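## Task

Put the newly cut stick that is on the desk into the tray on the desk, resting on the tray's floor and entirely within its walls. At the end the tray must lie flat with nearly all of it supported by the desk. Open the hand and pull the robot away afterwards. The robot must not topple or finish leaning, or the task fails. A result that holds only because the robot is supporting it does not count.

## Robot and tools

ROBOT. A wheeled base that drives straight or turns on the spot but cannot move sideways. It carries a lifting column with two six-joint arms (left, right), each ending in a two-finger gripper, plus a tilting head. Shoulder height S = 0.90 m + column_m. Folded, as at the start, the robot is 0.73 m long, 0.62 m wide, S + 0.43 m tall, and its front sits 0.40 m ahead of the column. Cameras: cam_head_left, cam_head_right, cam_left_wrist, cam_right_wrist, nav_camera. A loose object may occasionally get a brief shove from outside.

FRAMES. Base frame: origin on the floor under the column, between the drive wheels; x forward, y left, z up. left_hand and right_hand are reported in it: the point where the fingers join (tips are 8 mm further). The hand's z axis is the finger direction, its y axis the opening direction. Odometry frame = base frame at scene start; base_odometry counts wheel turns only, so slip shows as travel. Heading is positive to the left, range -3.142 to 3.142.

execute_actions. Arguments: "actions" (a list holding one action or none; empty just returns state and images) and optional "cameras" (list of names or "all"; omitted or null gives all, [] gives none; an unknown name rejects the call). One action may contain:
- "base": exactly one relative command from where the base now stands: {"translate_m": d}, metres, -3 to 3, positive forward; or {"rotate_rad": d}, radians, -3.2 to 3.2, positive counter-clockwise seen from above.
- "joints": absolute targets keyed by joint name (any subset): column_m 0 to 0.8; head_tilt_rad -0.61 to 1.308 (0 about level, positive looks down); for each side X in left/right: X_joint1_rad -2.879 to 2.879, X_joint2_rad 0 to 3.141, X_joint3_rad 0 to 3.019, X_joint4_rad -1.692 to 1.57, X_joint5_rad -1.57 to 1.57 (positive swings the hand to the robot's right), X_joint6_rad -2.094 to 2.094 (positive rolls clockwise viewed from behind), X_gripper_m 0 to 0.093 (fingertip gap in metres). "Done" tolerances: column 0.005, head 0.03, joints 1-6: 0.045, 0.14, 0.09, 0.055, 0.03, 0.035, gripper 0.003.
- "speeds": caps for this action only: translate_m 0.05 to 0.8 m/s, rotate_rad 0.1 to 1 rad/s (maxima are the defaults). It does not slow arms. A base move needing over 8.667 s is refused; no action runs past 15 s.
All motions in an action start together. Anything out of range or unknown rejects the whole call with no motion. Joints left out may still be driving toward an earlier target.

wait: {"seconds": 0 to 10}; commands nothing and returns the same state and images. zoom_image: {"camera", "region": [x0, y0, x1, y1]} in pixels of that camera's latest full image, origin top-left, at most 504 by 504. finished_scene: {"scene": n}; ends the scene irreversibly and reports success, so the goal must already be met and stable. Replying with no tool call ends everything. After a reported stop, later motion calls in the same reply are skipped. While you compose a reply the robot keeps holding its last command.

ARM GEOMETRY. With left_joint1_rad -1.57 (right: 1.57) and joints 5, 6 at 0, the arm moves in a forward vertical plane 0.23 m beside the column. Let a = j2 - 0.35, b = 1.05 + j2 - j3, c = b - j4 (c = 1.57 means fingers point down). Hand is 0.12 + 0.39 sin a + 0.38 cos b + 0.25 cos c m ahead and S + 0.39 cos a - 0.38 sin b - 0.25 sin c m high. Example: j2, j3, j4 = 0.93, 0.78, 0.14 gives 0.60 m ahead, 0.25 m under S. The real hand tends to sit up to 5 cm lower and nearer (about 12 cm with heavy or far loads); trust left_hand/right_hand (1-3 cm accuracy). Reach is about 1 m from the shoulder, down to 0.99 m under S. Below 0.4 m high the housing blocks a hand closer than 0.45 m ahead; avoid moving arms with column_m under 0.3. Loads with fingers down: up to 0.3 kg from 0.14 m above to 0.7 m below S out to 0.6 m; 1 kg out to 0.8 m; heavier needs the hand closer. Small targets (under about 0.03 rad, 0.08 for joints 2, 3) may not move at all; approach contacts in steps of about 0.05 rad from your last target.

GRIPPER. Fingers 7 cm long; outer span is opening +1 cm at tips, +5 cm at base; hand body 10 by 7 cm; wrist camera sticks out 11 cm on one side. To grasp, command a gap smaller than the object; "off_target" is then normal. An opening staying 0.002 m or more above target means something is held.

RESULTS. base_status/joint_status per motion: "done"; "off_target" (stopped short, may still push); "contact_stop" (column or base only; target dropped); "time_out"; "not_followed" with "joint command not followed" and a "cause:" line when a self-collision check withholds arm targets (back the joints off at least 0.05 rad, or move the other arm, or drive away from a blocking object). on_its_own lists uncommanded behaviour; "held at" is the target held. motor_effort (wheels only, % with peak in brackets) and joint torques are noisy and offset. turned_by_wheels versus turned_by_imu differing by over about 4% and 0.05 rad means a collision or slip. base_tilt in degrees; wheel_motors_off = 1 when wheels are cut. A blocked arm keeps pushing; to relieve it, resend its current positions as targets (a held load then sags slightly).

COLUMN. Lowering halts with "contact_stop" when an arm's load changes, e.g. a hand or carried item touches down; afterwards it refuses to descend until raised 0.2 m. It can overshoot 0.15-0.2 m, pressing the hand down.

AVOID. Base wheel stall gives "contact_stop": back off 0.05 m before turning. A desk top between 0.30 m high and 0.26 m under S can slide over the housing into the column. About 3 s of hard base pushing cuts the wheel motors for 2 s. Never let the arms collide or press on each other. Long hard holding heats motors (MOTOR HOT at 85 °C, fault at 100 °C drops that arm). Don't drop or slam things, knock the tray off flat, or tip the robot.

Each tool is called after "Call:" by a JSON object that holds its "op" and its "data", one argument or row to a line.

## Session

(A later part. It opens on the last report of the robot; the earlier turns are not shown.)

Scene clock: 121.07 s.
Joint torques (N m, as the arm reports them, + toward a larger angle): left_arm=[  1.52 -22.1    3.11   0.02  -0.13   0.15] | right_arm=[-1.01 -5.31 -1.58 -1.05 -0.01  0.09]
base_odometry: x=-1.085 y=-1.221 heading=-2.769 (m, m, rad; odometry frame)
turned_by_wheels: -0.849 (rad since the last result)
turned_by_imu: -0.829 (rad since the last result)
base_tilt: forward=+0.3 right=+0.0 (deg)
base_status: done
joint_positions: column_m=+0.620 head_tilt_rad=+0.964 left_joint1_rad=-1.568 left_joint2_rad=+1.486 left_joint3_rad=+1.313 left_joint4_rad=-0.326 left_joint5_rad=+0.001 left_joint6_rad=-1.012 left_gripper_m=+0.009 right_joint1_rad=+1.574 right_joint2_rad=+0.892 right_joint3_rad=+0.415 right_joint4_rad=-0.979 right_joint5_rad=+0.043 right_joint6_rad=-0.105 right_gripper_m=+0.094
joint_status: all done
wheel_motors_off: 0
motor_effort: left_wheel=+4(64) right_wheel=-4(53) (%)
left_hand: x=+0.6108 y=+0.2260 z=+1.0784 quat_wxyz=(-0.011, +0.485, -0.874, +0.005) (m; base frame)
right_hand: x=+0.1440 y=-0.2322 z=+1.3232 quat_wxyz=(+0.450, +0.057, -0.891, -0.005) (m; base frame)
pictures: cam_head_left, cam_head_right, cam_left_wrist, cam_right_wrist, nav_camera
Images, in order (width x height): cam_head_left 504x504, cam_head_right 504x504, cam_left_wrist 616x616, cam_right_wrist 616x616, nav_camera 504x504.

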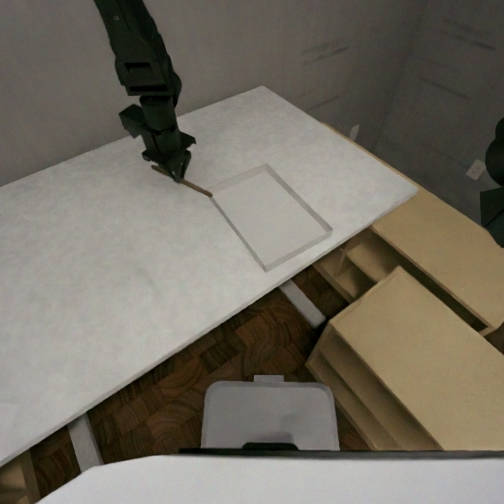

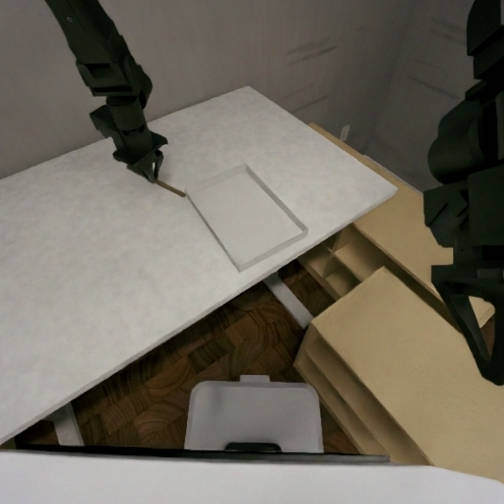

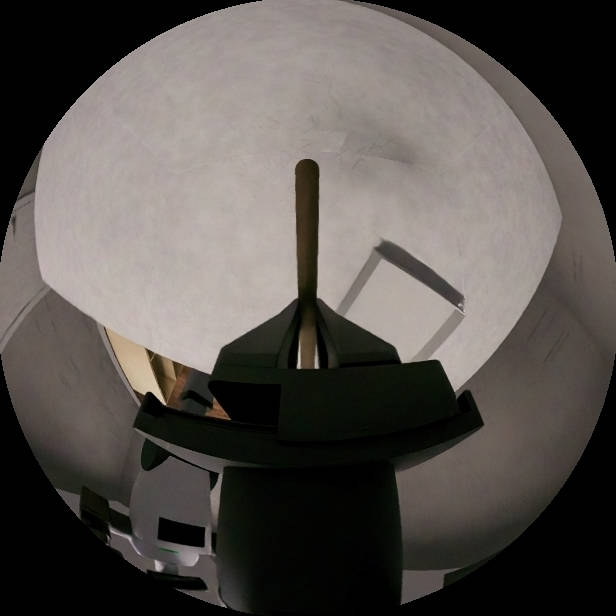

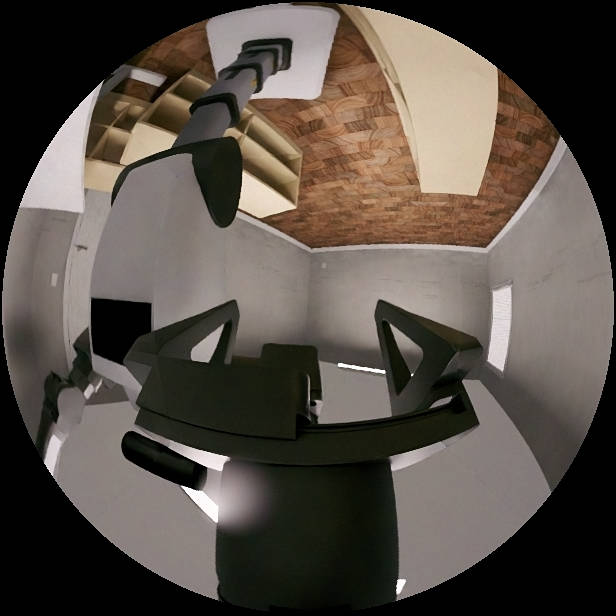

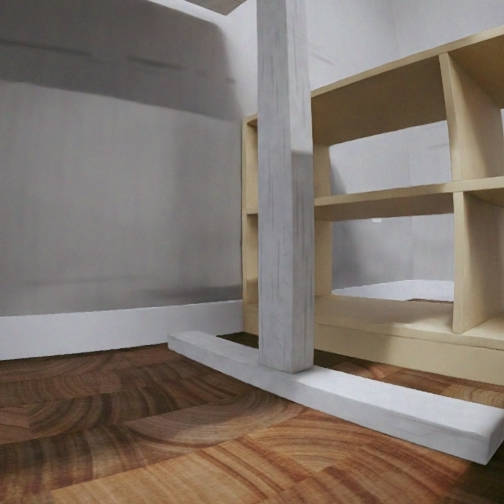

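Call:
{"op": "execute_actions", "data": {
  "actions": [
    {"base":{"rotate_rad":-0.34},"speeds":{"rotate_rad":0.3}}
  ],
  "cameras": ["cam_head_left","cam_head_right","cam_left_wrist"]
}}

Scene clock: 127.20 s.
Joint torques (N m, as the arm reports them, + toward a larger angle): left_arm=[  1.21 -22.13   3.06   0.09  -0.13   0.15] | right_arm=[-1.33 -6.33 -1.26 -1.2  -0.09  0.13]
base_odometry: x=-1.085 y=-1.221 heading=-3.108 (m, m, rad; odometry frame)
turned_by_wheels: -0.339 (rad since the last result)
turned_by_imu: -0.336 (rad since the last result)
base_tilt: forward=+0.5 right=+0.0 (deg)
base_status: done
joint_positions: column_m=+0.620 head_tilt_rad=+0.964 left_joint1_rad=-1.568 left_joint2_rad=+1.486 left_joint3_rad=+1.311 left_joint4_rad=-0.328 left_joint5_rad=+0.001 left_joint6_rad=-1.012 left_gripper_m=+0.009 right_joint1_rad=+1.574 right_joint2_rad=+0.892 right_joint3_rad=+0.415 right_joint4_rad=-0.979 right_joint5_rad=+0.043 right_joint6_rad=-0.105 right_gripper_m=+0.094
joint_status: not commanded
wheel_motors_off: 0
motor_effort: left_wheel=+5(31) right_wheel=-4(28) (%)
left_hand: x=+0.6092 y=+0.2262 z=+1.0782 quat_wxyz=(-0.010, +0.485, -0.874, +0.004) (m; base frame)
right_hand: x=+0.1440 y=-0.2322 z=+1.3232 quat_wxyz=(+0.450, +0.057, -0.891, -0.005) (m; base frame)
pictures: cam_head_left, cam_head_right, cam_left_wrist
Images, in order (width x height): cam_head_left 504x504, cam_head_right 504x504, cam_left_wrist 616x616.

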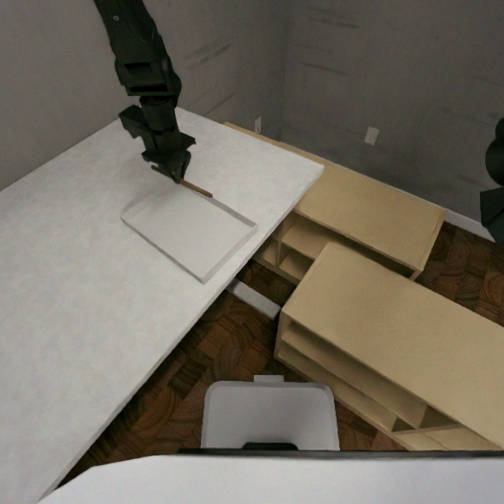

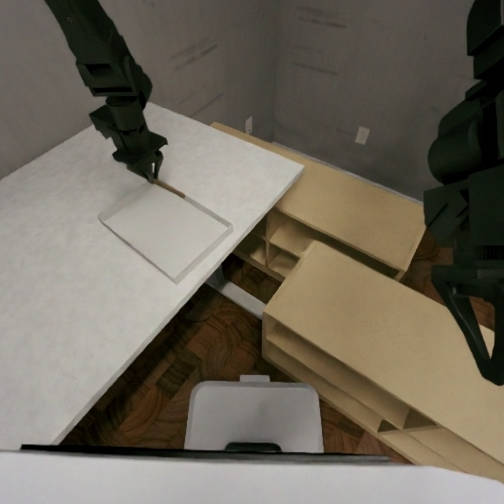

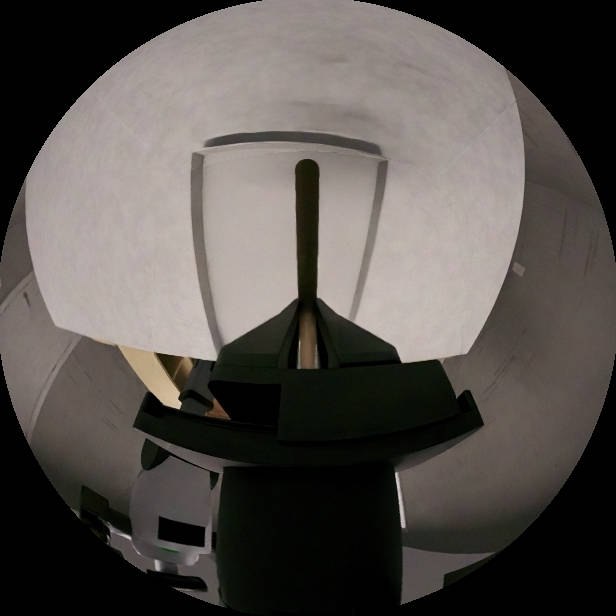

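Call:
{"op": "execute_actions", "data": {
  "actions": [
    {"base":{"translate_m":-0.03},"joints":{"column_m":0.53}}
  ],
  "cameras": ["cam_head_right","cam_left_wrist"]
}}

Scene clock: 131.70 s.
Joint torques (N m, as the arm reports them, + toward a larger angle): left_arm=[  1.17 -22.09   3.48   0.17  -0.13   0.14] | right_arm=[-1.38 -4.78 -0.86 -1.21 -0.07  0.14]
base_odometry: x=-1.055 y=-1.220 heading=-3.109 (m, m, rad; odometry frame)
turned_by_wheels: -0.001 (rad since the last result)
turned_by_imu: -0.003 (rad since the last result)
base_tilt: forward=+0.3 right=+0.0 (deg)
base_status: done
joint_positions: column_m=+0.530 head_tilt_rad=+0.963 left_joint1_rad=-1.568 left_joint2_rad=+1.487 left_joint3_rad=+1.305 left_joint4_rad=-0.331 left_joint5_rad=+0.001 left_joint6_rad=-1.012 left_gripper_m=+0.009 right_joint1_rad=+1.574 right_joint2_rad=+0.892 right_joint3_rad=+0.410 right_joint4_rad=-0.979 right_joint5_rad=+0.043 right_joint6_rad=-0.105 right_gripper_m=+0.094
joint_status: all done
wheel_motors_off: 0
motor_effort: left_wheel=-2(50) right_wheel=-3(53) (%)
left_hand: x=+0.6044 y=+0.2262 z=+0.9869 quat_wxyz=(-0.005, +0.485, -0.874, +0.002) (m; base frame)
right_hand: x=+0.1414 y=-0.2323 z=+1.2341 quat_wxyz=(+0.452, +0.057, -0.890, -0.005) (m; base frame)
pictures: cam_head_right, cam_left_wrist
Images, in order (width x height): cam_head_right 504x504, cam_left_wrist 616x616.

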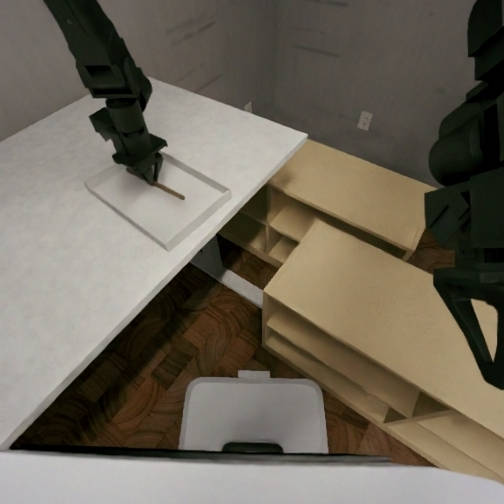

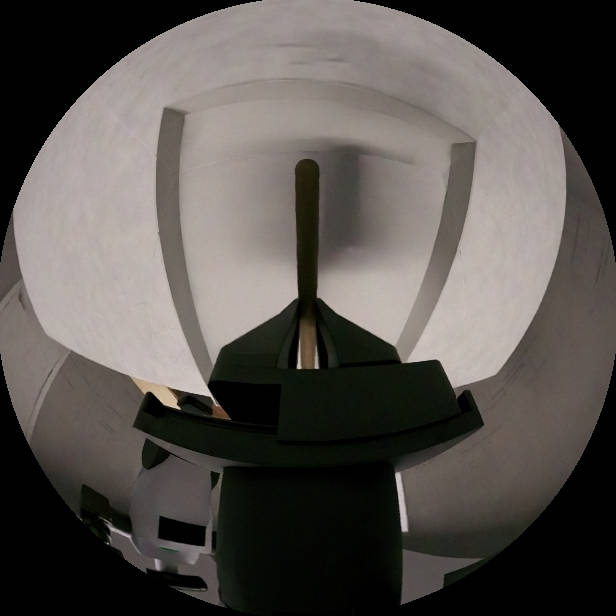

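Call:
{"op": "execute_actions", "data": {
  "actions": [
    {"joints":{"column_m":0.506}}
  ],
  "cameras": ["cam_left_wrist"]
}}

Scene clock: 134.83 s.
Joint torques (N m, as the arm reports them, + toward a larger angle): left_arm=[  1.35 -22.     3.55   0.2   -0.14   0.13] | right_arm=[-1.67 -6.12 -0.94 -1.15 -0.07  0.15]
base_odometry: x=-1.055 y=-1.220 heading=-3.109 (m, m, rad; odometry frame)
turned_by_wheels: +0.000 (rad since the last result)
turned_by_imu: -0.001 (rad since the last result)
base_tilt: forward=+0.5 right=+0.0 (deg)
base_status: not commanded
joint_positions: column_m=+0.506 head_tilt_rad=+0.963 left_joint1_rad=-1.568 left_joint2_rad=+1.487 left_joint3_rad=+1.305 left_joint4_rad=-0.331 left_joint5_rad=+0.001 left_joint6_rad=-1.012 left_gripper_m=+0.009 right_joint1_rad=+1.574 right_joint2_rad=+0.892 right_joint3_rad=+0.410 right_joint4_rad=-0.979 right_joint5_rad=+0.043 right_joint6_rad=-0.105 right_gripper_m=+0.094
joint_status: all done
wheel_motors_off: 0
motor_effort: left_wheel=-3(3) right_wheel=-4(4) (%)
left_hand: x=+0.6044 y=+0.2262 z=+0.9629 quat_wxyz=(-0.005, +0.485, -0.874, +0.002) (m; base frame)
right_hand: x=+0.1414 y=-0.2323 z=+1.2102 quat_wxyz=(+0.452, +0.057, -0.890, -0.005) (m; base frame)
pictures: cam_left_wrist
Images, in order (width x height): cam_left_wrist 616x616.

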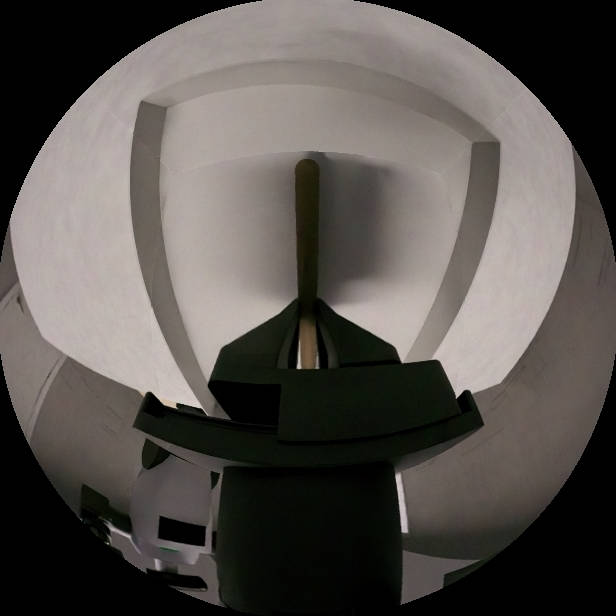

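Call:
{"op": "execute_actions", "data": {
  "actions": [
    {"joints":{"column_m":0.498}}
  ],
  "cameras": []
}}

Call:
{"op": "execute_actions", "data": {
  "actions": [
    {"joints":{"left_gripper_m":0.05}}
  ],
  "cameras": ["cam_left_wrist"]
}}

Call:
{"op": "execute_actions", "data": {
  "actions": [
    {"joints":{"column_m":0.6}}
  ],
  "cameras": ["cam_head_right","cam_left_wrist"]
}}

Scene clock: 140.63 s.
Joint torques (N m, as the arm reports them, + toward a larger angle): left_arm=[  1.25 -21.18   3.62   0.33  -0.13   0.15] | right_arm=[-1.35 -5.4  -0.84 -1.15 -0.06  0.11]
base_odometry: x=-1.055 y=-1.220 heading=-3.109 (m, m, rad; odometry frame)
turned_by_wheels: +0.000 (rad since the last result)
turned_by_imu: -0.001 (rad since the last result)
base_tilt: forward=+0.3 right=+0.0 (deg)
base_status: not commanded
joint_positions: column_m=+0.498 head_tilt_rad=+0.963 left_joint1_rad=-1.568 left_joint2_rad=+1.478 left_joint3_rad=+1.305 left_joint4_rad=-0.333 left_joint5_rad=+0.001 left_joint6_rad=-1.012 left_gripper_m=+0.009 right_joint1_rad=+1.574 right_joint2_rad=+0.892 right_joint3_rad=+0.410 right_joint4_rad=-0.979 right_joint5_rad=+0.043 right_joint6_rad=-0.105 right_gripper_m=+0.094
joint_status: all done
wheel_motors_off: 0
motor_effort: left_wheel=-3(3) right_wheel=-4(4) (%)
left_hand: x=+0.6077 y=+0.2262 z=+0.9591 quat_wxyz=(-0.008, +0.485, -0.874, +0.003) (m; base frame)
right_hand: x=+0.1414 y=-0.2323 z=+1.2022 quat_wxyz=(+0.452, +0.057, -0.890, -0.005) (m; base frame)
pictures: none
No camera images: the call's "cameras" was empty. Leave "cameras" out to get every camera's image.

Scene clock: 141.23 s.
Joint torques (N m, as the arm reports them, + toward a larger angle): left_arm=[  1.32 -21.22   3.57   0.32  -0.14   0.14] | right_arm=[-1.56 -6.28 -0.74 -0.97  0.    0.12]
base_odometry: x=-1.055 y=-1.220 heading=-3.109 (m, m, rad; odometry frame)
turned_by_wheels: +0.000 (rad since the last result)
turned_by_imu: +0.000 (rad since the last result)
base_tilt: forward=+0.3 right=+0.0 (deg)
base_status: not commanded
joint_positions: column_m=+0.498 head_tilt_rad=+0.963 left_joint1_rad=-1.568 left_joint2_rad=+1.478 left_joint3_rad=+1.306 left_joint4_rad=-0.333 left_joint5_rad=+0.001 left_joint6_rad=-1.012 left_gripper_m=+0.050 right_joint1_rad=+1.574 right_joint2_rad=+0.892 right_joint3_rad=+0.410 right_joint4_rad=-0.979 right_joint5_rad=+0.043 right_joint6_rad=-0.105 right_gripper_m=+0.094
joint_status: all done
wheel_motors_off: 0
motor_effort: left_wheel=-3(3) right_wheel=-4(4) (%)
left_hand: x=+0.6081 y=+0.2262 z=+0.9594 quat_wxyz=(-0.008, +0.485, -0.874, +0.004) (m; base frame)
right_hand: x=+0.1414 y=-0.2323 z=+1.2022 quat_wxyz=(+0.452, +0.057, -0.890, -0.005) (m; base frame)
pictures: cam_left_wrist
Images, in order (width x height): cam_left_wrist 616x616.

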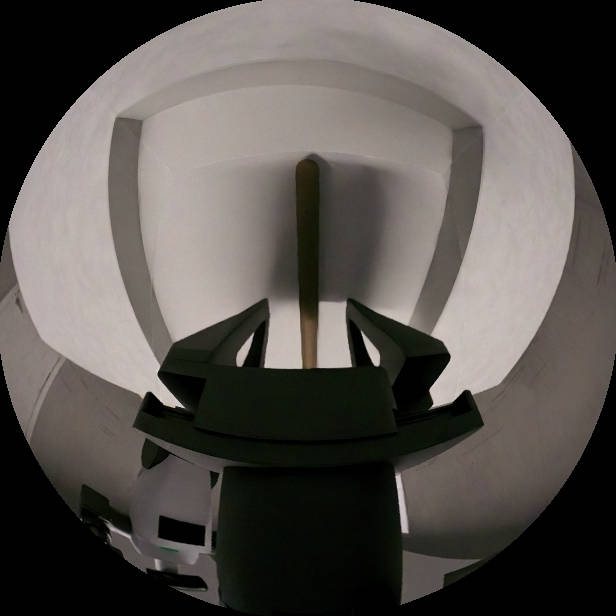

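Scene clock: 143.13 s.
Joint torques (N m, as the arm reports them, + toward a larger angle): left_arm=[  1.37 -21.24   3.58   0.29  -0.11   0.15] | right_arm=[-0.24 -5.28 -0.87 -0.97 -0.07  0.12]
base_odometry: x=-1.055 y=-1.220 heading=-3.109 (m, m, rad; odometry frame)
turned_by_wheels: +0.000 (rad since the last result)
turned_by_imu: -0.001 (rad since the last result)
base_tilt: forward=+0.3 right=+0.1 (deg)
base_status: not commanded
joint_positions: column_m=+0.600 head_tilt_rad=+0.963 left_joint1_rad=-1.568 left_joint2_rad=+1.480 left_joint3_rad=+1.306 left_joint4_rad=-0.333 left_joint5_rad=+0.001 left_joint6_rad=-1.012 left_gripper_m=+0.050 right_joint1_rad=+1.574 right_joint2_rad=+0.892 right_joint3_rad=+0.410 right_joint4_rad=-0.979 right_joint5_rad=+0.043 right_joint6_rad=-0.105 right_gripper_m=+0.094
joint_status: all done
wheel_motors_off: 0
motor_effort: left_wheel=-3(3) right_wheel=-4(4) (%)
left_hand: x=+0.6072 y=+0.2262 z=+1.0603 quat_wxyz=(-0.008, +0.485, -0.874, +0.003) (m; base frame)
right_hand: x=+0.1414 y=-0.2323 z=+1.3041 quat_wxyz=(+0.452, +0.057, -0.890, -0.005) (m; base frame)
pictures: cam_head_right, cam_left_wrist
Images, in order (width x height): cam_head_right 504x504, cam_left_wrist 616x616.

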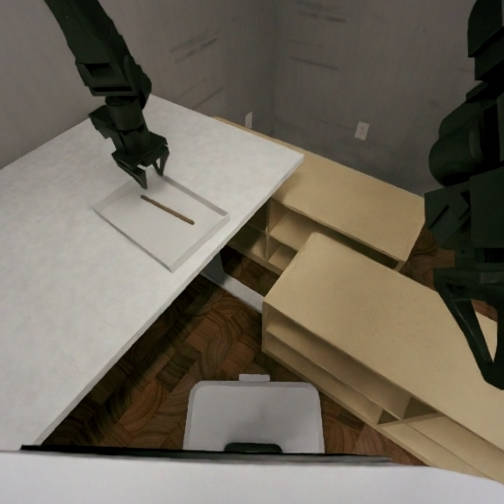

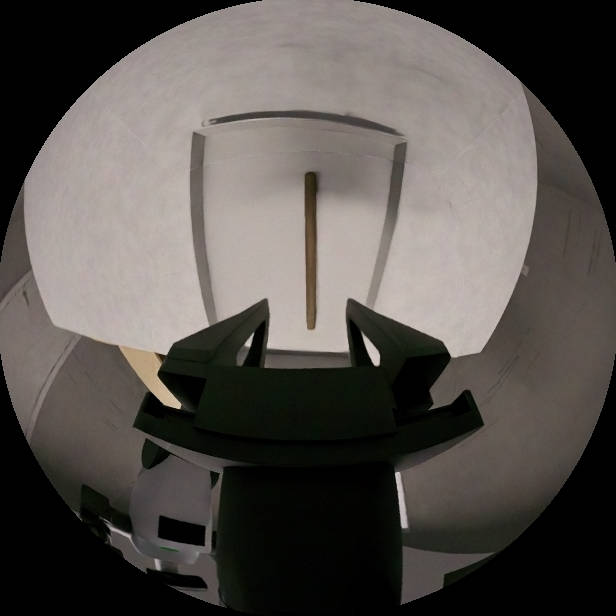

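Call:
{"op": "execute_actions", "data": {
  "actions": [
    {"joints":{"column_m":0.68,"left_joint2_rad":0.9,"left_joint3_rad":0.5,"left_joint4_rad":-0.9,"left_joint6_rad":0}}
  ],
  "cameras": ["cam_head_right"]
}}

Call:
{"op": "finished_scene", "data": {
  "scene": 1
}}

Scene clock: 149.67 s.
Joint torques (N m, as the arm reports them, + toward a larger angle): left_arm=[  1.34 -10.71   0.43  -1.05  -0.04   0.15] | right_arm=[-1.24 -5.33 -0.85 -0.98 -0.08  0.13]
base_odometry: x=-1.055 y=-1.220 heading=-3.109 (m, m, rad; odometry frame)
turned_by_wheels: +0.000 (rad since the last result)
turned_by_imu: -0.002 (rad since the last result)
base_tilt: forward=+0.3 right=+0.0 (deg)
base_status: not commanded
joint_positions: column_m=+0.680 head_tilt_rad=+0.963 left_joint1_rad=-1.568 left_joint2_rad=+0.905 left_joint3_rad=+0.496 left_joint4_rad=-0.893 left_joint5_rad=+0.001 left_joint6_rad=-0.012 left_gripper_m=+0.050 right_joint1_rad=+1.574 right_joint2_rad=+0.892 right_joint3_rad=+0.410 right_joint4_rad=-0.979 right_joint5_rad=+0.043 right_joint6_rad=-0.105 right_gripper_m=+0.094
joint_status: all done
wheel_motors_off: 0
motor_effort: left_wheel=-3(4) right_wheel=-4(4) (%)
left_hand: x=+0.1989 y=+0.2251 z=+1.3540 quat_wxyz=(+0.379, +0.007, -0.925, -0.003) (m; base frame)
right_hand: x=+0.1414 y=-0.2323 z=+1.3840 quat_wxyz=(+0.452, +0.057, -0.890, -0.005) (m; base frame)
pictures: cam_head_right
Images, in order (width x height): cam_head_right 504x504.

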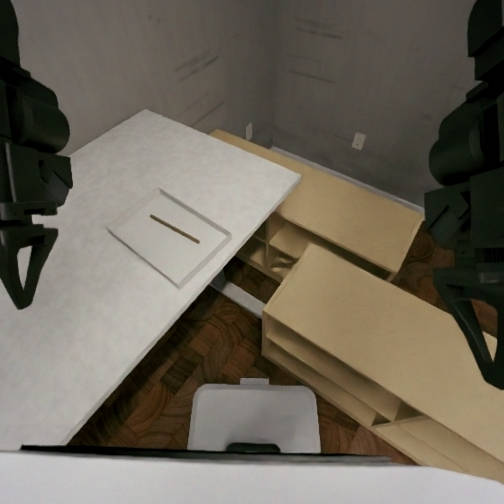

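The scene is finished: the task was done.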